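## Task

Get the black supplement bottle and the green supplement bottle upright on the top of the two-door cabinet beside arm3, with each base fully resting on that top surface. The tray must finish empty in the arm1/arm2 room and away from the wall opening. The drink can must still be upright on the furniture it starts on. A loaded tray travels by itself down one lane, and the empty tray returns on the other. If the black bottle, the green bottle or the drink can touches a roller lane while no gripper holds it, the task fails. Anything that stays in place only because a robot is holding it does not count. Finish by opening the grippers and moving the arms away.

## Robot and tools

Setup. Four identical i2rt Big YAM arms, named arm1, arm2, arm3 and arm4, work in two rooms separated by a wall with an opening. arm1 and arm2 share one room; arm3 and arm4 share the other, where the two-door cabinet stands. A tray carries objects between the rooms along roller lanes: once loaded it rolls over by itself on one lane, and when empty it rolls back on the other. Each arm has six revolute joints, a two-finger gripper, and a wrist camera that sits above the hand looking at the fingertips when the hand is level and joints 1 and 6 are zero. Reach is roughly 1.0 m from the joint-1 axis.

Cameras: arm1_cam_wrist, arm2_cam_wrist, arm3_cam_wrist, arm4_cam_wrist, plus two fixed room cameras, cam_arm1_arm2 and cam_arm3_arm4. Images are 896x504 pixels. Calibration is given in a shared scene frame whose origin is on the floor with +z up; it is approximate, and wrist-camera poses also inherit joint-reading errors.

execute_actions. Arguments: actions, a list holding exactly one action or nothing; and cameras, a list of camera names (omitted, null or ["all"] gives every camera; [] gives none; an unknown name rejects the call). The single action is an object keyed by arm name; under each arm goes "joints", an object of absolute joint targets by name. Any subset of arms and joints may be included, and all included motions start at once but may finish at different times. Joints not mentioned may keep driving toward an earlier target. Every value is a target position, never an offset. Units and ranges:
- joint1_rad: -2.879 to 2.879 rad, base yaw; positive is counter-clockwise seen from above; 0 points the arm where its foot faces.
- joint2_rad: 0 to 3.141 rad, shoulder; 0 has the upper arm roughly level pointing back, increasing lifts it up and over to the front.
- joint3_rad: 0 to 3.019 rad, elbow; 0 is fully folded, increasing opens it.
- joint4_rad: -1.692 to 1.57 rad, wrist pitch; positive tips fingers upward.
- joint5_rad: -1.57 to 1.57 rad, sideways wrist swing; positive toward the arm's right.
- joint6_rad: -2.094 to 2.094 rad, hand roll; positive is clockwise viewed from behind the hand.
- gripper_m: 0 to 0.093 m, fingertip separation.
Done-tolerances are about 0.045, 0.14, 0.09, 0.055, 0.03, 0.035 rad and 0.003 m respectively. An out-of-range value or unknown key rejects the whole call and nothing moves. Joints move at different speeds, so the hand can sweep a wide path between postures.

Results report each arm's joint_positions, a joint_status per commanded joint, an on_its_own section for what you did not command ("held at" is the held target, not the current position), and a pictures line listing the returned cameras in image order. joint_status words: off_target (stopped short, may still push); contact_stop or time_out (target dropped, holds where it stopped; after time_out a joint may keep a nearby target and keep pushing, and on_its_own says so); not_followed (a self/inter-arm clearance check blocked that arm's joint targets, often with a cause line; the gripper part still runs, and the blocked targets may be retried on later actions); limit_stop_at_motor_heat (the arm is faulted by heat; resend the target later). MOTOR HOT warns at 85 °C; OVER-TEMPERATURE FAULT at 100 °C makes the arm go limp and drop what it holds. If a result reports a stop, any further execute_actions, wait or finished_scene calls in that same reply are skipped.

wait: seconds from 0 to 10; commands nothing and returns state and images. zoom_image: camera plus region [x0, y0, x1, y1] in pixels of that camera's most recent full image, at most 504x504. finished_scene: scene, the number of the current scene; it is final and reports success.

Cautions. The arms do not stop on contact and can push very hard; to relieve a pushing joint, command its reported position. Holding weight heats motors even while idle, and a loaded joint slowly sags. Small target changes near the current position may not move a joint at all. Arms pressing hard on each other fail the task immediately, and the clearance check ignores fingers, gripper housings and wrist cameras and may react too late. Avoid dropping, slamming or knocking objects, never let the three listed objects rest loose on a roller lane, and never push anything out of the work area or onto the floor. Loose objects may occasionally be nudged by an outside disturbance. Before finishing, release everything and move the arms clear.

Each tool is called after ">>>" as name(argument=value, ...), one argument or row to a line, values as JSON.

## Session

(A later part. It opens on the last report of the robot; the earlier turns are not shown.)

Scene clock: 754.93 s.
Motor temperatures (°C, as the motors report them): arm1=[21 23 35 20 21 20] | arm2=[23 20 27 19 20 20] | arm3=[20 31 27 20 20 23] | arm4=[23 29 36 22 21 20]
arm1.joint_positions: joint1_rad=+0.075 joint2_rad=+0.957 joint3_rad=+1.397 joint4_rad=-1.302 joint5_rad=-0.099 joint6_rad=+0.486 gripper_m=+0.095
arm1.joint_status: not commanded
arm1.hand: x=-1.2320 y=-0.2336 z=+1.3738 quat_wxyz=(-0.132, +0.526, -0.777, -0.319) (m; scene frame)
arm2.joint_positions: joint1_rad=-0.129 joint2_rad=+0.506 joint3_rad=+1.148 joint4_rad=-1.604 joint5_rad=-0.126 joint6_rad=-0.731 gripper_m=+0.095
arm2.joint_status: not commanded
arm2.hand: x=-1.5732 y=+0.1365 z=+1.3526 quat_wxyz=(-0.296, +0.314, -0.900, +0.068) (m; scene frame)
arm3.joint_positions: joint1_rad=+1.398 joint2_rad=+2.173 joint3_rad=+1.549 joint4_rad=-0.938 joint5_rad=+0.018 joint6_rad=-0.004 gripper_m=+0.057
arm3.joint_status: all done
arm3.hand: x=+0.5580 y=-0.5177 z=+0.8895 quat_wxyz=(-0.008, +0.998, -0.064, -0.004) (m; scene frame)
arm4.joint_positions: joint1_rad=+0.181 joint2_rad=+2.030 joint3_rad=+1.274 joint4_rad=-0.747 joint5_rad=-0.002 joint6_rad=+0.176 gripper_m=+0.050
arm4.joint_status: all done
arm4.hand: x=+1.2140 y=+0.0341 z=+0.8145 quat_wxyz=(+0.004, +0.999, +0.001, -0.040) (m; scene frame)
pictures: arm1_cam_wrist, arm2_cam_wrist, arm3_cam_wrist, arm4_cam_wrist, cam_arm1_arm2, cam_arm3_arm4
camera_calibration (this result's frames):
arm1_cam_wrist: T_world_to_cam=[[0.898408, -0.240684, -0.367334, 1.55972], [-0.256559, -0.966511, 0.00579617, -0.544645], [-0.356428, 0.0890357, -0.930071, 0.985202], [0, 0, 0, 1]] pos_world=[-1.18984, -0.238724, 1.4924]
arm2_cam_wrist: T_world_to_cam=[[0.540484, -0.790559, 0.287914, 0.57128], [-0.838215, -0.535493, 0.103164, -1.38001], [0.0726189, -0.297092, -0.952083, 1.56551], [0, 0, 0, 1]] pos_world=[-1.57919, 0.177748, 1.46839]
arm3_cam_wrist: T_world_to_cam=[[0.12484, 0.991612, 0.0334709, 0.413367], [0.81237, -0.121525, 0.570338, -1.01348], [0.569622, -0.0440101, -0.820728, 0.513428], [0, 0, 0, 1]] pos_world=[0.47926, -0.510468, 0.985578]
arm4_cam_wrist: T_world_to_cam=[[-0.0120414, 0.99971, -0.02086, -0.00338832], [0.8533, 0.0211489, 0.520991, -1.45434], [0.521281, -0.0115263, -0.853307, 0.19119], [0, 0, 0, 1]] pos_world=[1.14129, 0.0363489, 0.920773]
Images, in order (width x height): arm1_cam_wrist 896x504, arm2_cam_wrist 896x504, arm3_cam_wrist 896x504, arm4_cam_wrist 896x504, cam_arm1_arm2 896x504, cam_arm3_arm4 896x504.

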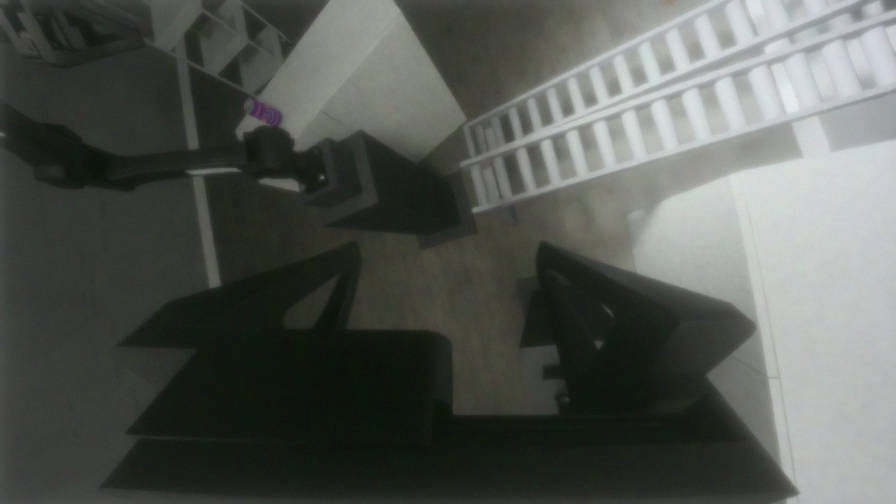

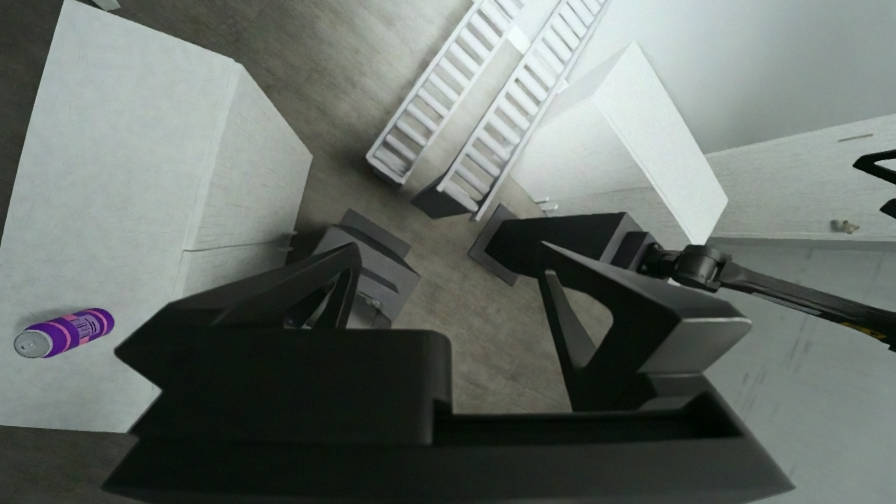

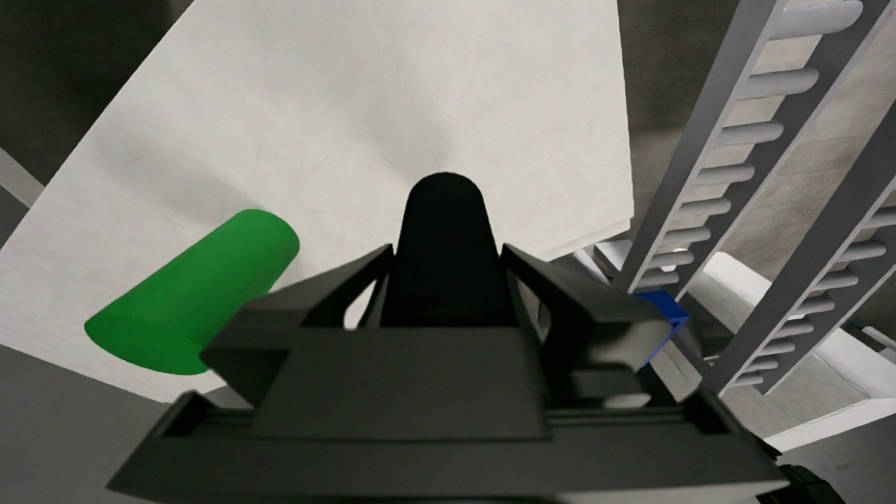

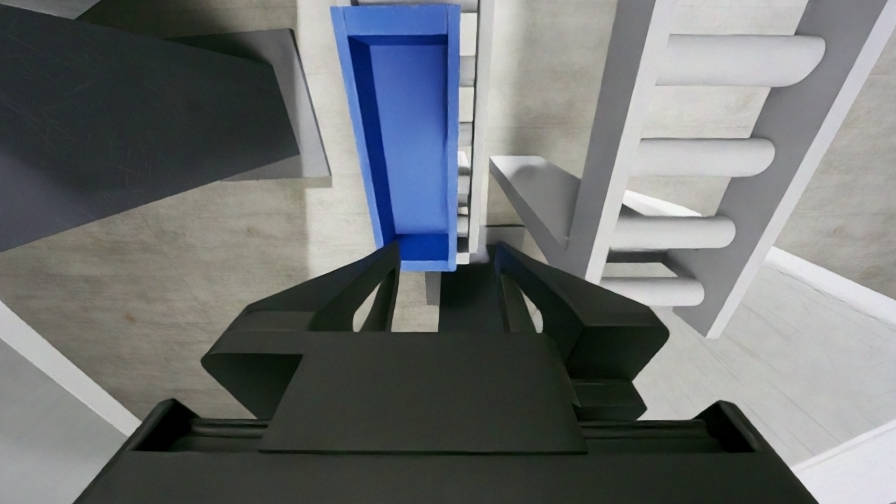

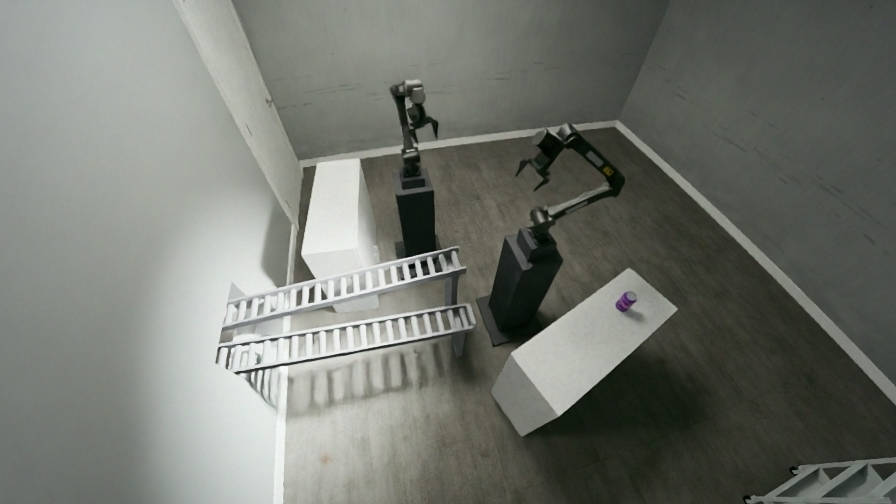

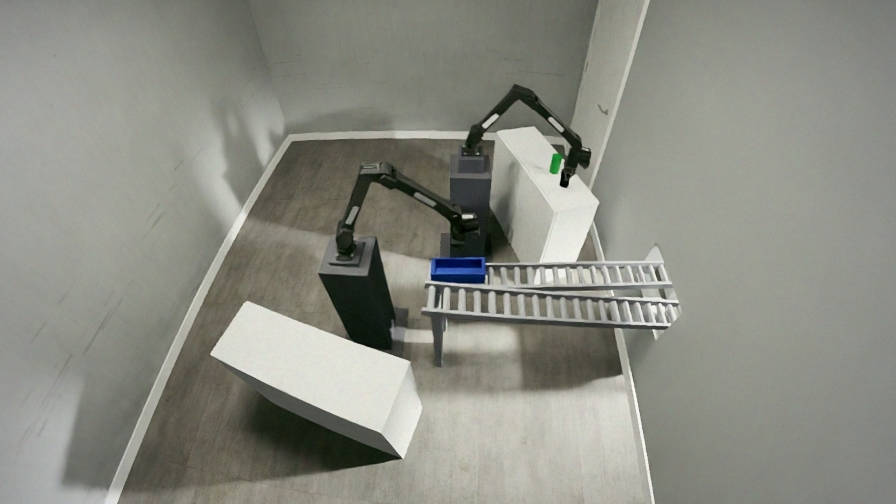

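>>> execute_actions(
  actions=[
    {"arm3": {"joints": {"joint2_rad": 2.232, "joint3_rad": 1.555, "joint4_rad": -0.865}}, "arm4": {"joints": {"joint2_rad": 2.488, "joint3_rad": 1.39, "joint4_rad": -0.398}}},
  ],
  cameras=["arm3_cam_wrist", "arm4_cam_wrist", "cam_arm3_arm4"],
)

Scene clock: 797.53 s.
Motor temperatures (°C, as the motors report them): arm1=[21 23 36 20 21 20] | arm2=[23 20 28 19 20 20] | arm3=[20 31 27 20 20 23] | arm4=[23 29 35 22 21 20]
arm1.joint_positions: joint1_rad=+0.075 joint2_rad=+0.957 joint3_rad=+1.397 joint4_rad=-1.302 joint5_rad=-0.099 joint6_rad=+0.486 gripper_m=+0.095
arm1.joint_status: not commanded
arm1.hand: x=-1.2320 y=-0.2336 z=+1.3738 quat_wxyz=(-0.132, +0.526, -0.777, -0.319) (m; scene frame)
arm2.joint_positions: joint1_rad=-0.129 joint2_rad=+0.506 joint3_rad=+1.148 joint4_rad=-1.604 joint5_rad=-0.126 joint6_rad=-0.731 gripper_m=+0.095
arm2.joint_status: not commanded
arm2.hand: x=-1.5732 y=+0.1365 z=+1.3526 quat_wxyz=(-0.296, +0.314, -0.900, +0.068) (m; scene frame)
arm3.joint_positions: joint1_rad=+1.398 joint2_rad=+2.253 joint3_rad=+1.547 joint4_rad=-0.872 joint5_rad=+0.018 joint6_rad=-0.004 gripper_m=+0.057
arm3.joint_status: all done
arm3.hand: x=+0.5605 y=-0.5181 z=+0.8424 quat_wxyz=(-0.008, +0.998, -0.064, +0.004) (m; scene frame)
arm4.joint_positions: joint1_rad=+0.181 joint2_rad=+2.500 joint3_rad=+1.373 joint4_rad=-0.407 joint5_rad=-0.002 joint6_rad=+0.176 gripper_m=+0.050
arm4.joint_status: all done
arm4.hand: x=+1.2169 y=+0.0365 z=+0.5940 quat_wxyz=(+0.001, +1.000, +0.001, -0.025) (m; scene frame)
pictures: arm3_cam_wrist, arm4_cam_wrist, cam_arm3_arm4
camera_calibration (this result's frames):
arm3_cam_wrist: T_world_to_cam=[[0.124258, 0.991689, 0.0333712, 0.415478], [0.802768, -0.12024, 0.584043, -0.994203], [0.583201, -0.0457826, -0.811037, 0.456683], [0, 0, 0, 1]] pos_world=[0.48015, -0.510659, 0.937179]
arm4_cam_wrist: T_world_to_cam=[[-0.0112339, 0.999812, -0.015817, -0.0143339], [0.837272, 0.0180531, 0.546488, -1.33747], [0.546671, -0.00710396, -0.837318, -0.039011], [0, 0, 0, 1]] pos_world=[1.141, 0.0381996, 0.698022]
Images, in order (width x height): arm3_cam_wrist 896x504, arm4_cam_wrist 896x504, cam_arm3_arm4 896x504.

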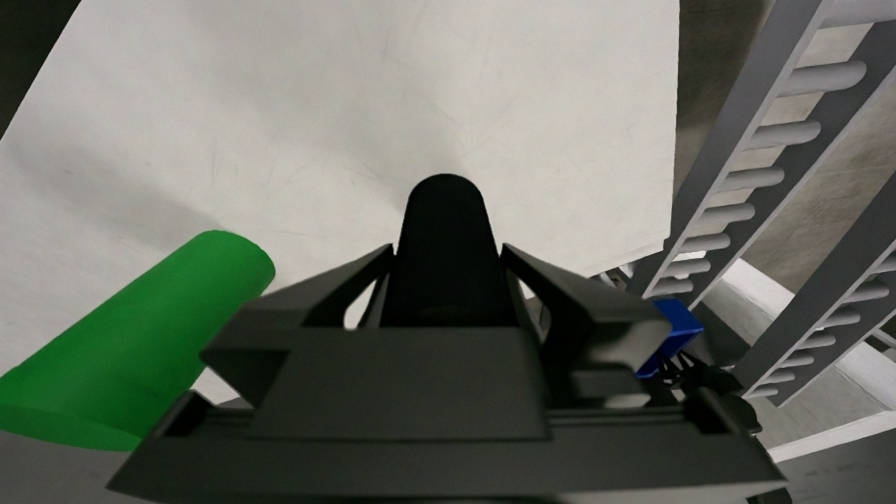

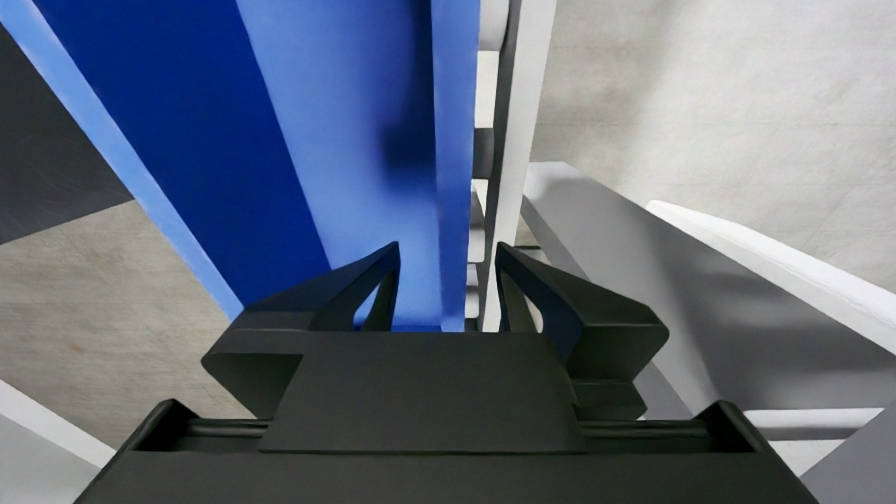

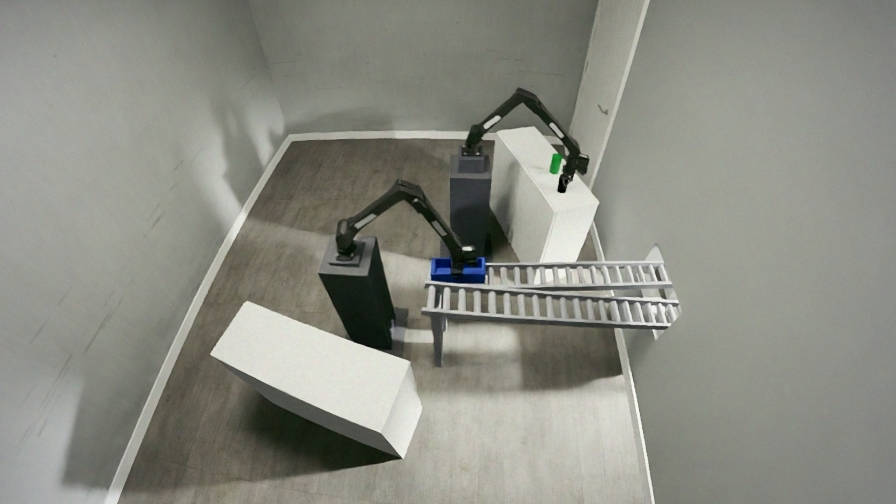

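>>> execute_actions(
  actions=[
    {"arm3": {"joints": {"joint2_rad": 2.25, "joint4_rad": -0.85}}, "arm4": {"joints": {"joint2_rad": 2.513, "joint3_rad": 1.405, "joint4_rad": -0.387}}},
  ],
  cameras=["arm3_cam_wrist", "arm4_cam_wrist", "cam_arm3_arm4"],
)

Scene clock: 806.53 s.
Motor temperatures (°C, as the motors report them): arm1=[21 23 36 20 21 20] | arm2=[23 20 28 19 20 20] | arm3=[20 31 27 20 20 23] | arm4=[23 29 35 22 21 20]
arm1.joint_positions: joint1_rad=+0.075 joint2_rad=+0.957 joint3_rad=+1.397 joint4_rad=-1.302 joint5_rad=-0.099 joint6_rad=+0.486 gripper_m=+0.095
arm1.joint_status: not commanded
arm1.hand: x=-1.2320 y=-0.2336 z=+1.3738 quat_wxyz=(-0.132, +0.526, -0.777, -0.319) (m; scene frame)
arm2.joint_positions: joint1_rad=-0.129 joint2_rad=+0.506 joint3_rad=+1.148 joint4_rad=-1.604 joint5_rad=-0.126 joint6_rad=-0.731 gripper_m=+0.095
arm2.joint_status: not commanded
arm2.hand: x=-1.5732 y=+0.1365 z=+1.3526 quat_wxyz=(-0.296, +0.314, -0.900, +0.068) (m; scene frame)
arm3.joint_positions: joint1_rad=+1.398 joint2_rad=+2.253 joint3_rad=+1.547 joint4_rad=-0.869 joint5_rad=+0.018 joint6_rad=-0.004 gripper_m=+0.057
arm3.joint_status: all done
arm3.hand: x=+0.5596 y=-0.5180 z=+0.8424 quat_wxyz=(-0.008, +0.998, -0.064, +0.002) (m; scene frame)
arm4.joint_positions: joint1_rad=+0.181 joint2_rad=+2.500 joint3_rad=+1.378 joint4_rad=-0.396 joint5_rad=-0.002 joint6_rad=+0.176 gripper_m=+0.050
arm4.joint_status: all done
arm4.hand: x=+1.2117 y=+0.0356 z=+0.5950 quat_wxyz=(+0.003, +0.999, +0.001, -0.033) (m; scene frame)
pictures: arm3_cam_wrist, arm4_cam_wrist, cam_arm3_arm4
camera_calibration (this result's frames):
arm3_cam_wrist: T_world_to_cam=[[0.12439, 0.991671, 0.0333948, 0.415369], [0.80497, -0.120535, 0.580942, -0.992211], [0.580129, -0.0453817, -0.813259, 0.461026], [0, 0, 0, 1]] pos_world=[0.479579, -0.510584, 0.93748]
arm4_cam_wrist: T_world_to_cam=[[-0.0116187, 0.999764, -0.0183416, -0.01146], [0.845382, 0.0196177, 0.533802, -1.33595], [0.534036, -0.00930356, -0.845411, -0.0151287], [0, 0, 0, 1]] pos_world=[1.13734, 0.0375249, 0.700135]
Images, in order (width x height): arm3_cam_wrist 896x504, arm4_cam_wrist 896x504, cam_arm3_arm4 896x504.

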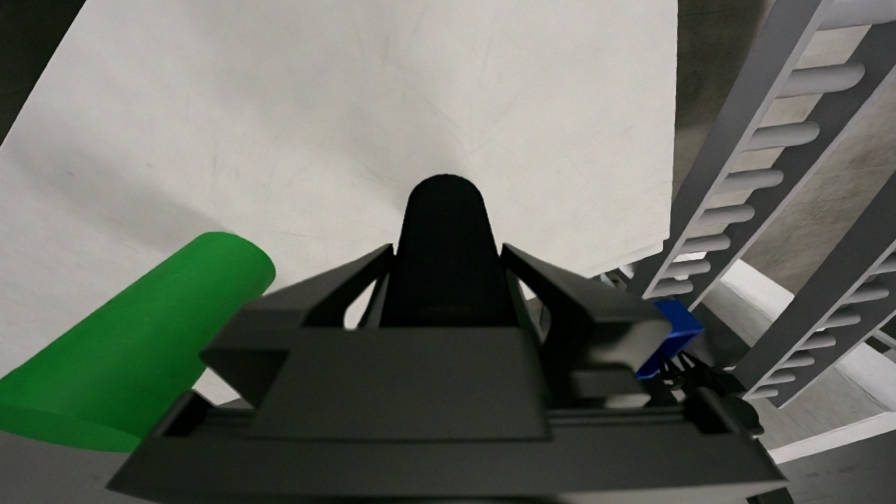

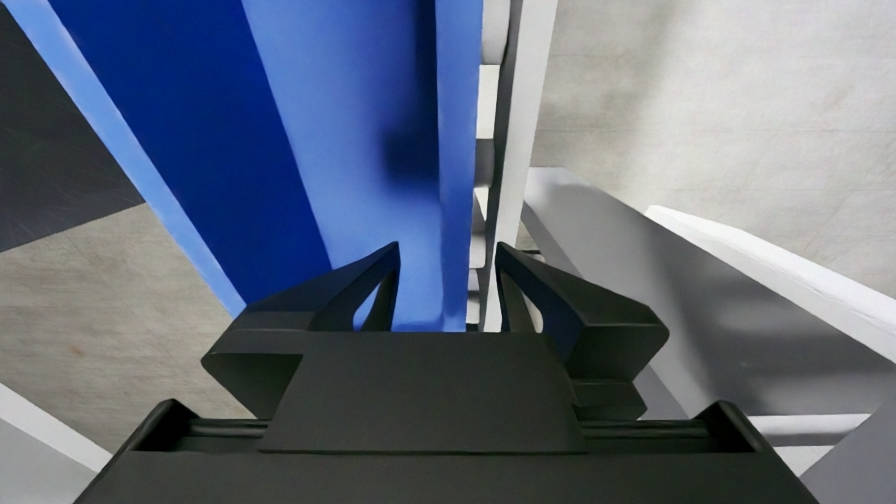

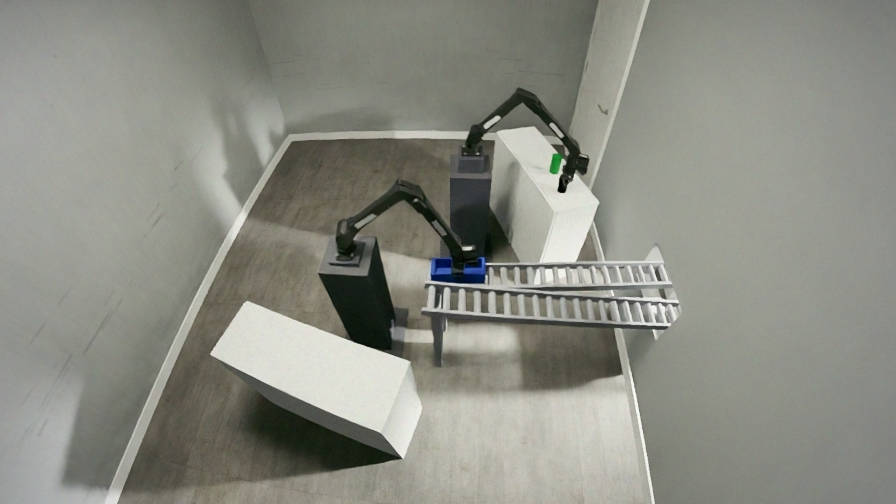

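>>> zoom_image(
  camera="cam_arm3_arm4",
  region=[510, 130, 620, 220],
)

>>> zoom_image(
  camera="arm3_cam_wrist",
  region=[350, 110, 550, 260],
)

Region (510, 130, 620, 220) of cam_arm3_arm4's 896x504 image, scaled by 4.582, with more detail than that image has; it fills the top 412 rows of this view, and the rest is white.

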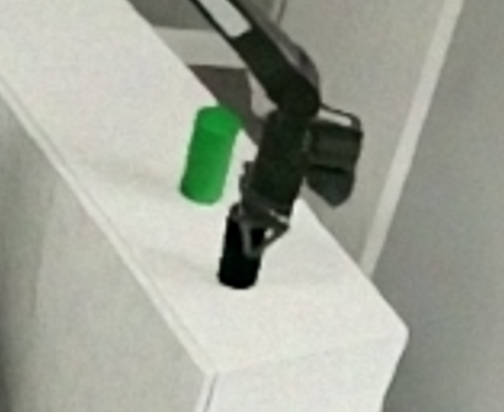

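Region (350, 110, 550, 260) of arm3_cam_wrist's 896x504 image, scaled by 2.520, with more detail than that image has; it fills the top 378 rows of this view, and the rest is white.

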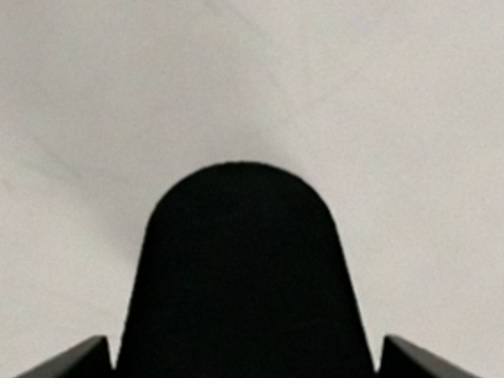

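>>> execute_actions(
  actions=[
    {"arm3": {"joints": {"gripper_m": 0.093, "joint2_rad": 2.24, "joint4_rad": -0.865}}, "arm4": {"joints": {"joint2_rad": 2.535, "joint3_rad": 1.405, "joint4_rad": -0.375}}},
  ],
  cameras=["arm3_cam_wrist", "arm4_cam_wrist", "cam_arm3_arm4"],
)

Scene clock: 824.23 s.
Motor temperatures (°C, as the motors report them): arm1=[21 23 36 20 21 20] | arm2=[23 20 28 19 20 20] | arm3=[20 31 27 20 20 23] | arm4=[23 29 35 22 21 20]
arm1.joint_positions: joint1_rad=+0.075 joint2_rad=+0.957 joint3_rad=+1.397 joint4_rad=-1.302 joint5_rad=-0.099 joint6_rad=+0.486 gripper_m=+0.095
arm1.joint_status: not commanded
arm1.hand: x=-1.2320 y=-0.2336 z=+1.3738 quat_wxyz=(-0.132, +0.526, -0.777, -0.319) (m; scene frame)
arm2.joint_positions: joint1_rad=-0.129 joint2_rad=+0.506 joint3_rad=+1.148 joint4_rad=-1.604 joint5_rad=-0.126 joint6_rad=-0.731 gripper_m=+0.095
arm2.joint_status: not commanded
arm2.hand: x=-1.5732 y=+0.1365 z=+1.3526 quat_wxyz=(-0.296, +0.314, -0.900, +0.068) (m; scene frame)
arm3.joint_positions: joint1_rad=+1.398 joint2_rad=+2.253 joint3_rad=+1.547 joint4_rad=-0.869 joint5_rad=+0.018 joint6_rad=-0.004 gripper_m=+0.093
arm3.joint_status: all done
arm3.hand: x=+0.5596 y=-0.5179 z=+0.8424 quat_wxyz=(-0.008, +0.998, -0.064, +0.002) (m; scene frame)
arm4.joint_positions: joint1_rad=+0.181 joint2_rad=+2.514 joint3_rad=+1.380 joint4_rad=-0.385 joint5_rad=-0.002 joint6_rad=+0.176 gripper_m=+0.050
arm4.joint_status: all done
arm4.hand: x=+1.2130 y=+0.0359 z=+0.5885 quat_wxyz=(+0.003, +0.999, +0.001, -0.033) (m; scene frame)
pictures: arm3_cam_wrist, arm4_cam_wrist, cam_arm3_arm4
camera_calibration (this result's frames):
arm3_cam_wrist: T_world_to_cam=[[0.124387, 0.991659, 0.033776, 0.414978], [0.804942, -0.120753, 0.580937, -0.992303], [0.58017, -0.0450733, -0.813248, 0.461152], [0, 0, 0, 1]] pos_world=[0.479582, -0.510555, 0.93748]
arm4_cam_wrist: T_world_to_cam=[[-0.0116288, 0.999763, -0.0184046, -0.0118091], [0.845582, 0.0196564, 0.533483, -1.33372], [0.533718, -0.00935885, -0.845611, -0.0207785], [0, 0, 0, 1]] pos_world=[1.13872, 0.0378279, 0.693728]
Images, in order (width x height): arm3_cam_wrist 896x504, arm4_cam_wrist 896x504, cam_arm3_arm4 896x504.

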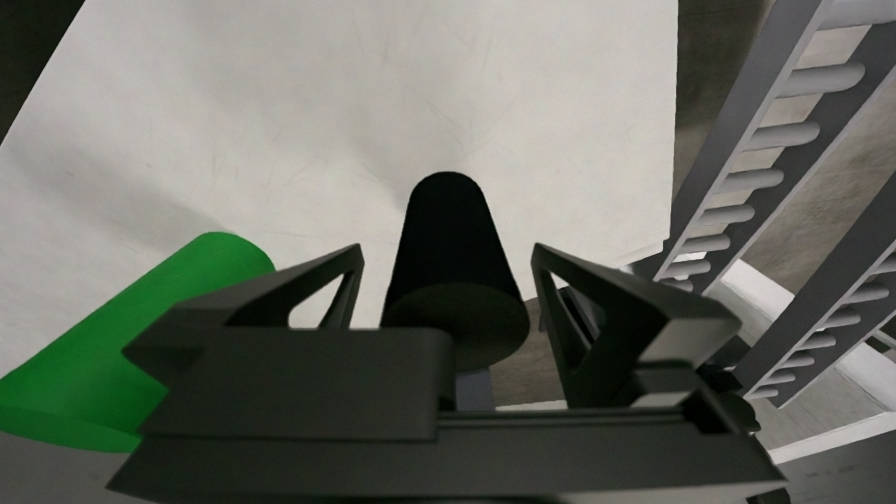

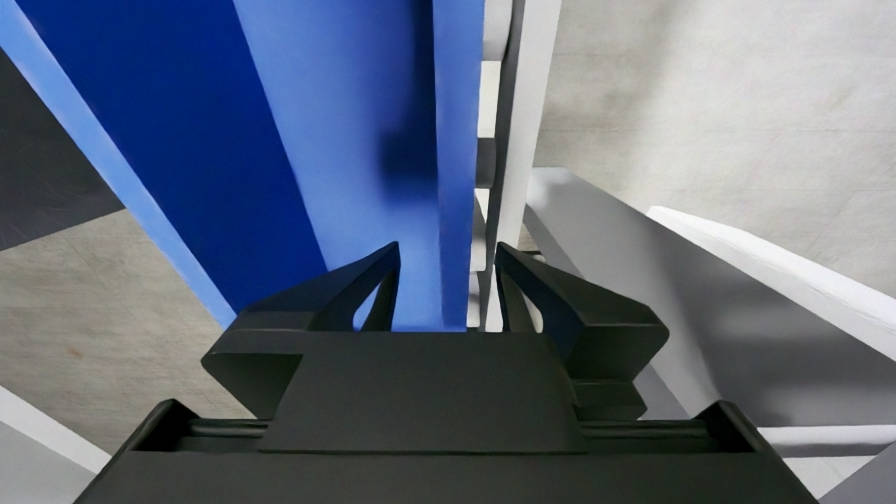

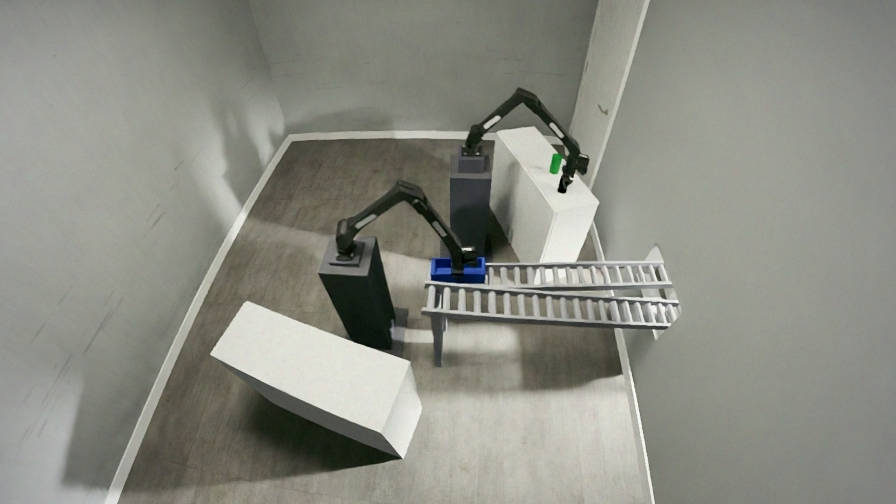

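>>> execute_actions(
  actions=[
    {"arm4": {"joints": {"gripper_m": 0.0, "joint2_rad": 2.515}}},
  ],
  cameras=["arm4_cam_wrist"],
)

Scene clock: 840.60 s.
Motor temperatures (°C, as the motors report them): arm1=[21 23 36 20 21 20] | arm2=[23 20 28 19 20 20] | arm3=[20 31 27 20 20 23] | arm4=[23 29 35 22 21 20]
arm1.joint_positions: joint1_rad=+0.075 joint2_rad=+0.957 joint3_rad=+1.397 joint4_rad=-1.302 joint5_rad=-0.099 joint6_rad=+0.486 gripper_m=+0.095
arm1.joint_status: not commanded
arm1.hand: x=-1.2320 y=-0.2336 z=+1.3738 quat_wxyz=(-0.132, +0.526, -0.777, -0.319) (m; scene frame)
arm2.joint_positions: joint1_rad=-0.129 joint2_rad=+0.506 joint3_rad=+1.148 joint4_rad=-1.604 joint5_rad=-0.126 joint6_rad=-0.731 gripper_m=+0.095
arm2.joint_status: not commanded
arm2.hand: x=-1.5732 y=+0.1365 z=+1.3526 quat_wxyz=(-0.296, +0.314, -0.900, +0.068) (m; scene frame)
arm3.joint_positions: joint1_rad=+1.398 joint2_rad=+2.253 joint3_rad=+1.547 joint4_rad=-0.869 joint5_rad=+0.018 joint6_rad=-0.004 gripper_m=+0.093
arm3.joint_status: not commanded
arm3.hand: x=+0.5596 y=-0.5179 z=+0.8424 quat_wxyz=(-0.008, +0.998, -0.064, +0.002) (m; scene frame)
arm4.joint_positions: joint1_rad=+0.178 joint2_rad=+2.514 joint3_rad=+1.380 joint4_rad=-0.385 joint5_rad=+0.005 joint6_rad=+0.173 gripper_m=+0.011
arm4.joint_status: gripper_m off_target (ended at +0.011, target +0.000); the others done
arm4.hand: x=+1.2126 y=+0.0385 z=+0.5885 quat_wxyz=(-0.001, +0.999, +0.001, -0.034) (m; scene frame)
pictures: arm4_cam_wrist
camera_calibration (this result's frames):
arm4_cam_wrist: T_world_to_cam=[[-0.0111658, 0.999876, -0.0111325, -0.0193131], [0.84628, 0.0153796, 0.532516, -1.3335], [0.532621, -0.00347525, -0.846346, -0.0189454], [0, 0, 0, 1]] pos_world=[1.13839, 0.0397536, 0.69386]
Images, in order (width x height): arm4_cam_wrist 896x504.

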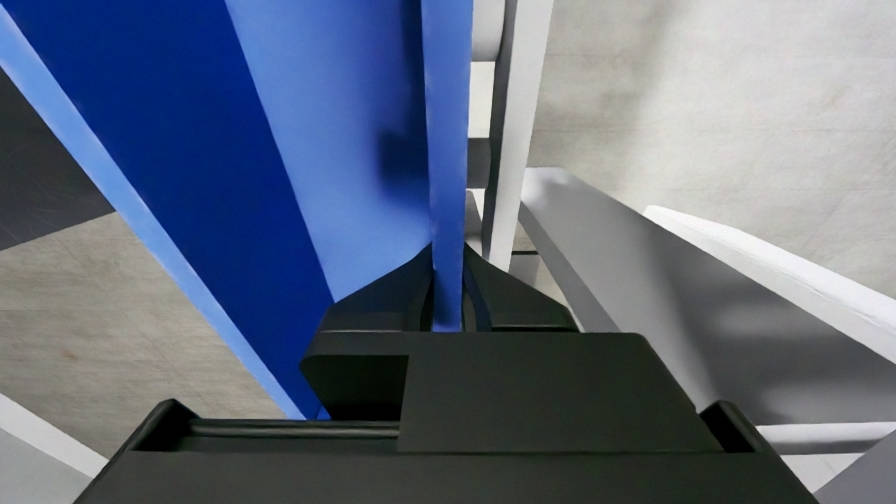

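>>> execute_actions(
  actions=[
    {"arm3": {"joints": {"joint2_rad": 1.77}}, "arm4": {"joints": {"joint2_rad": 2.0, "joint3_rad": 1.395, "joint4_rad": -0.885}}},
  ],
  cameras=["arm3_cam_wrist", "arm4_cam_wrist", "cam_arm3_arm4"],
)

Scene clock: 876.03 s.
Motor temperatures (°C, as the motors report them): arm1=[21 23 36 20 21 20] | arm2=[23 20 28 19 20 20] | arm3=[20 31 28 20 20 23] | arm4=[23 30 35 22 21 20]
arm1.joint_positions: joint1_rad=+0.075 joint2_rad=+0.957 joint3_rad=+1.397 joint4_rad=-1.302 joint5_rad=-0.099 joint6_rad=+0.486 gripper_m=+0.095
arm1.joint_status: not commanded
arm1.hand: x=-1.2320 y=-0.2336 z=+1.3738 quat_wxyz=(-0.132, +0.526, -0.777, -0.319) (m; scene frame)
arm2.joint_positions: joint1_rad=-0.129 joint2_rad=+0.506 joint3_rad=+1.148 joint4_rad=-1.604 joint5_rad=-0.126 joint6_rad=-0.731 gripper_m=+0.095
arm2.joint_status: not commanded
arm2.hand: x=-1.5732 y=+0.1365 z=+1.3526 quat_wxyz=(-0.296, +0.314, -0.900, +0.068) (m; scene frame)
arm3.joint_positions: joint1_rad=+1.398 joint2_rad=+1.788 joint3_rad=+1.535 joint4_rad=-0.869 joint5_rad=+0.018 joint6_rad=-0.004 gripper_m=+0.093
arm3.joint_status: all done
arm3.hand: x=+0.5165 y=-0.5118 z=+1.1234 quat_wxyz=(-0.023, +0.973, -0.064, -0.222) (m; scene frame)
arm4.joint_positions: joint1_rad=+0.178 joint2_rad=+2.003 joint3_rad=+1.379 joint4_rad=-0.880 joint5_rad=+0.005 joint6_rad=+0.176 gripper_m=+0.011
arm4.joint_status: all done
arm4.hand: x=+1.1913 y=+0.0323 z=+0.8597 quat_wxyz=(+0.001, +0.999, +0.000, -0.040) (m; scene frame)
pictures: arm3_cam_wrist, arm4_cam_wrist, cam_arm3_arm4
camera_calibration (this result's frames):
arm3_cam_wrist: T_world_to_cam=[[0.140346, 0.989557, 0.0328739, 0.396489], [0.975706, -0.14387, 0.165224, -0.753141], [0.168228, 0.00888677, -0.985708, 1.14906], [0, 0, 0, 1]] pos_world=[0.485896, -0.510915, 1.24404]
arm4_cam_wrist: T_world_to_cam=[[-0.0092242, 0.999855, -0.0143048, -0.00991363], [0.853367, 0.0153279, 0.521085, -1.45841], [0.521229, -0.00740062, -0.853385, 0.241645], [0, 0, 0, 1]] pos_world=[1.11852, 0.0340548, 0.966031]
Images, in order (width x height): arm3_cam_wrist 896x504, arm4_cam_wrist 896x504, cam_arm3_arm4 896x504.

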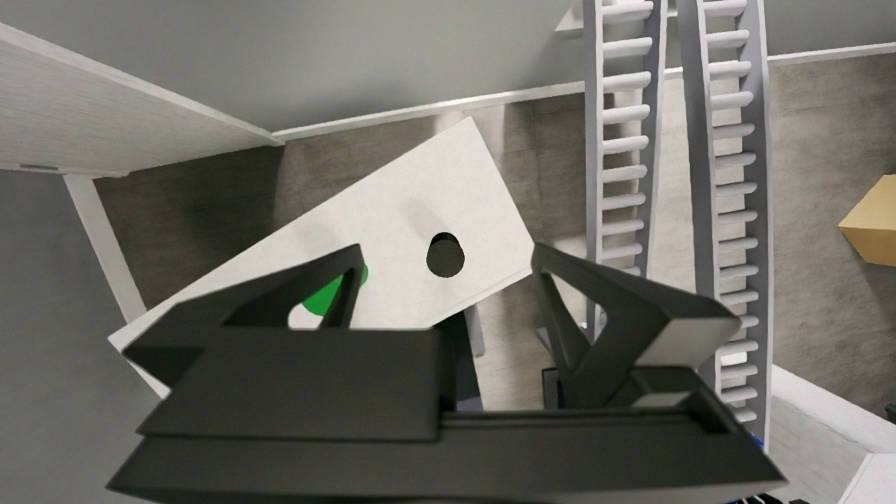

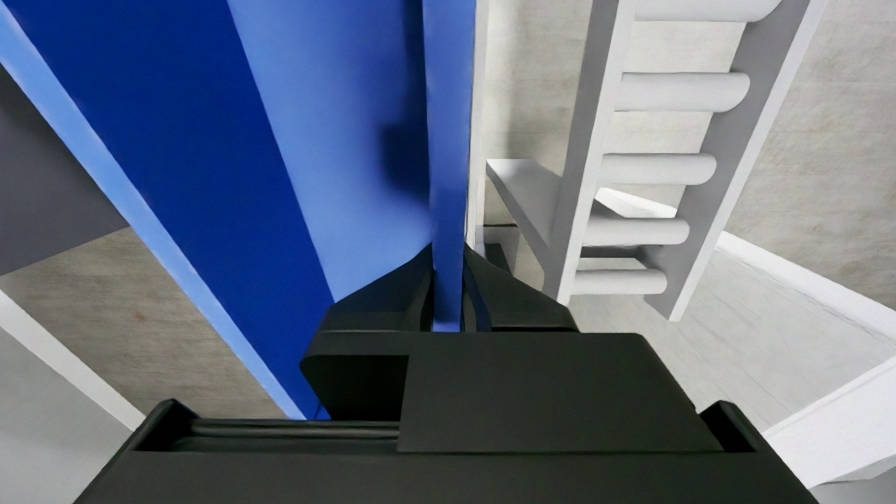

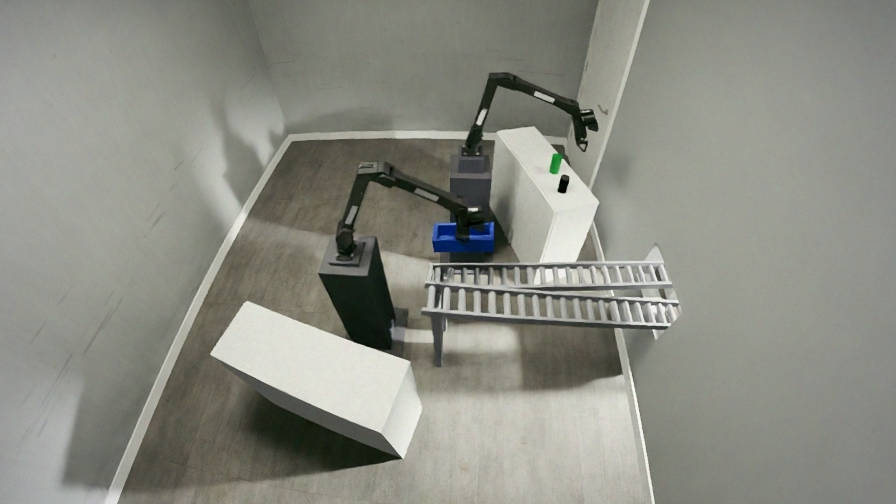

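>>> zoom_image(
  camera="arm4_cam_wrist",
  region=[500, 100, 800, 340],
)

Region (500, 100, 800, 340) of arm4_cam_wrist's 896x504 image, scaled by 1.680, with more detail than that image has; it fills the top 403 rows of this view, and the rest is white.

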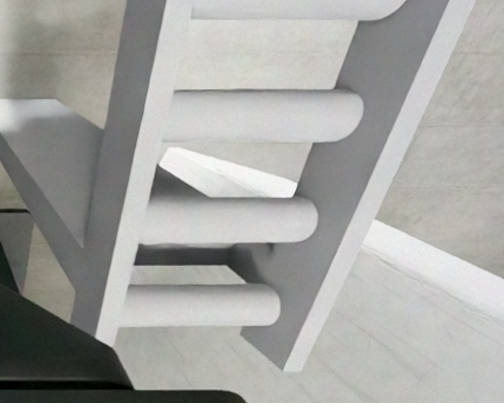

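>>> execute_actions(
  actions=[
    {"arm4": {"joints": {"joint1_rad": -0.278, "joint2_rad": 2.105, "joint3_rad": 1.595, "joint4_rad": -1.097, "joint6_rad": -0.293}}, "arm3": {"joints": {"joint2_rad": 1.4, "joint3_rad": 1.2}}},
  ],
  cameras=["arm4_cam_wrist", "cam_arm3_arm4"],
)

Scene clock: 915.60 s.
Motor temperatures (°C, as the motors report them): arm1=[21 23 36 20 21 20] | arm2=[23 20 28 19 20 20] | arm3=[20 31 30 20 20 23] | arm4=[23 30 37 22 21 20]
arm1.joint_positions: joint1_rad=+0.075 joint2_rad=+0.957 joint3_rad=+1.397 joint4_rad=-1.302 joint5_rad=-0.099 joint6_rad=+0.486 gripper_m=+0.095
arm1.joint_status: not commanded
arm1.hand: x=-1.2320 y=-0.2336 z=+1.3738 quat_wxyz=(-0.132, +0.526, -0.777, -0.319) (m; scene frame)
arm2.joint_positions: joint1_rad=-0.129 joint2_rad=+0.506 joint3_rad=+1.148 joint4_rad=-1.604 joint5_rad=-0.126 joint6_rad=-0.731 gripper_m=+0.095
arm2.joint_status: not commanded
arm2.hand: x=-1.5732 y=+0.1365 z=+1.3526 quat_wxyz=(-0.296, +0.314, -0.900, +0.068) (m; scene frame)
arm3.joint_positions: joint1_rad=+1.398 joint2_rad=+1.400 joint3_rad=+1.194 joint4_rad=-0.868 joint5_rad=+0.018 joint6_rad=-0.004 gripper_m=+0.093
arm3.joint_status: all done
arm3.hand: x=+0.6466 y=-0.5289 z=+1.1753 quat_wxyz=(-0.025, +0.967, -0.064, -0.245) (m; scene frame)
arm4.joint_positions: joint1_rad=-0.268 joint2_rad=+2.121 joint3_rad=+1.558 joint4_rad=-1.088 joint5_rad=+0.003 joint6_rad=-0.283 gripper_m=+0.011
arm4.joint_status: all done
arm4.hand: x=+1.1914 y=+0.2868 z=+0.8528 quat_wxyz=(+0.007, +0.999, +0.006, +0.032) (m; scene frame)
pictures: arm4_cam_wrist, cam_arm3_arm4
camera_calibration (this result's frames):
arm4_cam_wrist: T_world_to_cam=[[-0.0192665, 0.999423, -0.0279812, -0.240681], [0.76971, 0.0326881, 0.637556, -1.46348], [0.638103, -0.00925391, -0.769896, 0.0276527], [0, 0, 0, 1]] pos_world=[1.10418, 0.288637, 0.947608]
Images, in order (width x height): arm4_cam_wrist 896x504, cam_arm3_arm4 896x504.

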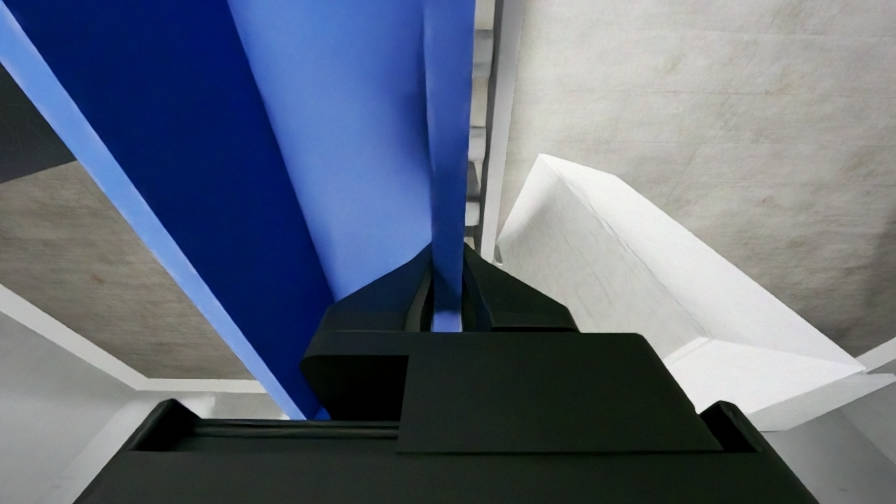

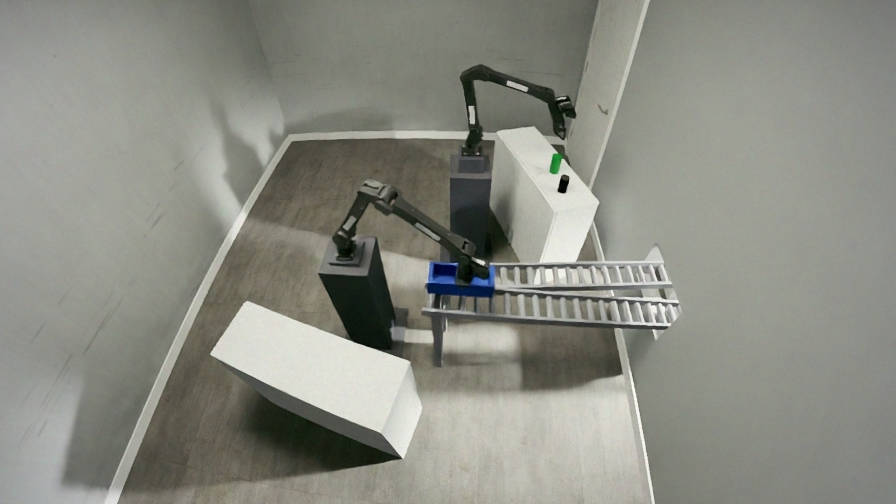

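>>> zoom_image(
  camera="arm4_cam_wrist",
  region=[400, 0, 580, 300],
)

Region (400, 0, 580, 300) of arm4_cam_wrist's 896x504 image, scaled by 1.680, with more detail than that image has; it fills the left 302 columns of this view, and the rest is white.

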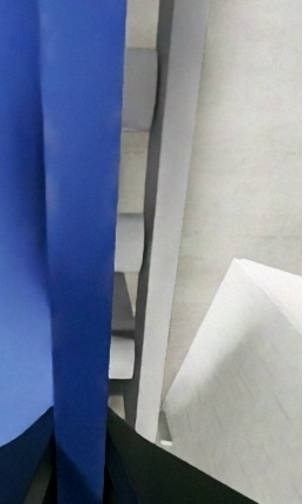

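>>> execute_actions(
  actions=[
    {"arm4": {"joints": {"joint1_rad": -0.309, "joint2_rad": 2.155, "joint3_rad": 1.59, "joint4_rad": -1.04, "joint6_rad": -0.325}}},
  ],
  cameras=["arm4_cam_wrist", "cam_arm3_arm4"],
)

Scene clock: 948.77 s.
Motor temperatures (°C, as the motors report them): arm1=[21 23 36 20 21 20] | arm2=[23 20 28 19 20 20] | arm3=[20 30 30 20 20 23] | arm4=[23 31 39 22 21 20]
arm1.joint_positions: joint1_rad=+0.075 joint2_rad=+0.957 joint3_rad=+1.397 joint4_rad=-1.302 joint5_rad=-0.099 joint6_rad=+0.486 gripper_m=+0.095
arm1.joint_status: not commanded
arm1.hand: x=-1.2320 y=-0.2336 z=+1.3738 quat_wxyz=(-0.132, +0.526, -0.777, -0.319) (m; scene frame)
arm2.joint_positions: joint1_rad=-0.129 joint2_rad=+0.506 joint3_rad=+1.148 joint4_rad=-1.604 joint5_rad=-0.126 joint6_rad=-0.731 gripper_m=+0.095
arm2.joint_status: not commanded
arm2.hand: x=-1.5732 y=+0.1365 z=+1.3526 quat_wxyz=(-0.296, +0.314, -0.900, +0.068) (m; scene frame)
arm3.joint_positions: joint1_rad=+1.398 joint2_rad=+1.400 joint3_rad=+1.194 joint4_rad=-0.868 joint5_rad=+0.018 joint6_rad=-0.004 gripper_m=+0.093
arm3.joint_status: not commanded
arm3.hand: x=+0.6466 y=-0.5289 z=+1.1753 quat_wxyz=(-0.025, +0.967, -0.064, -0.245) (m; scene frame)
arm4.joint_positions: joint1_rad=-0.306 joint2_rad=+2.153 joint3_rad=+1.558 joint4_rad=-1.047 joint5_rad=+0.003 joint6_rad=-0.315 gripper_m=+0.011
arm4.joint_status: all done
arm4.hand: x=+1.1931 y=+0.3098 z=+0.8344 quat_wxyz=(+0.007, +1.000, +0.003, +0.027) (m; scene frame)
pictures: arm4_cam_wrist, cam_arm3_arm4
camera_calibration (this result's frames):
arm4_cam_wrist: T_world_to_cam=[[-0.0130194, 0.999537, -0.0275093, -0.272018], [0.776104, 0.0274482, 0.630007, -1.45351], [0.63047, -0.0131478, -0.776102, 0.0280618], [0, 0, 0, 1]] pos_world=[1.10684, 0.312157, 0.930015]
Images, in order (width x height): arm4_cam_wrist 896x504, cam_arm3_arm4 896x504.

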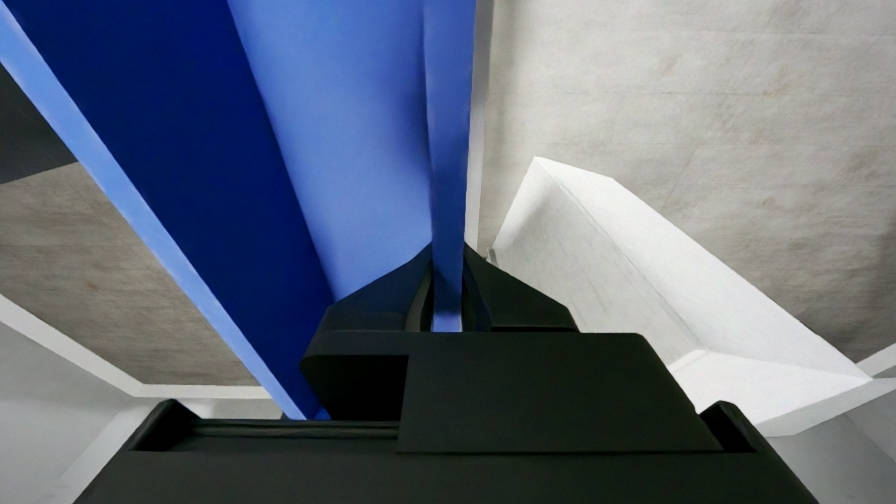

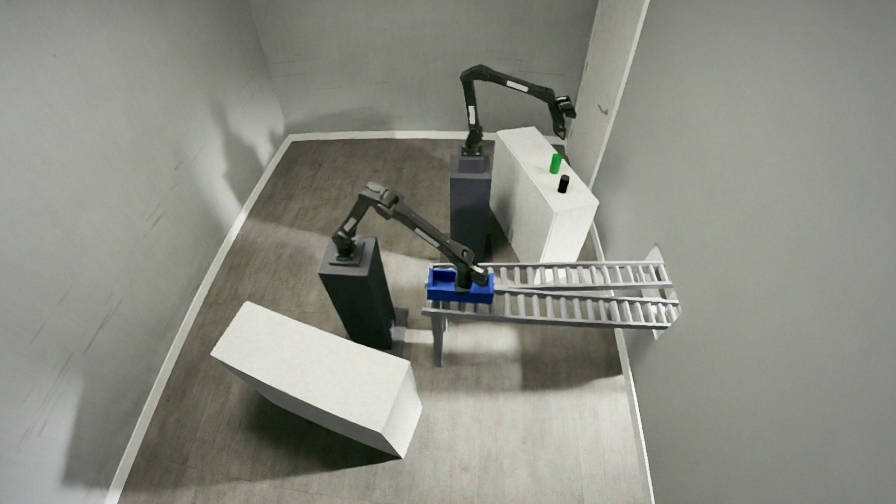

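>>> zoom_image(
  camera="arm4_cam_wrist",
  region=[410, 0, 530, 280],
)

Region (410, 0, 530, 280) of arm4_cam_wrist's 896x504 image, scaled by 1.800, with more detail than that image has; it fills the left 216 columns of this view, and the rest is white.

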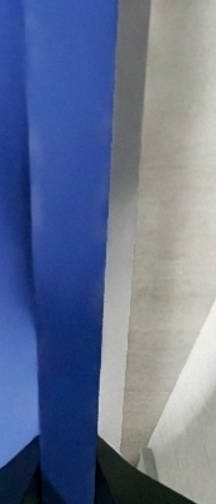

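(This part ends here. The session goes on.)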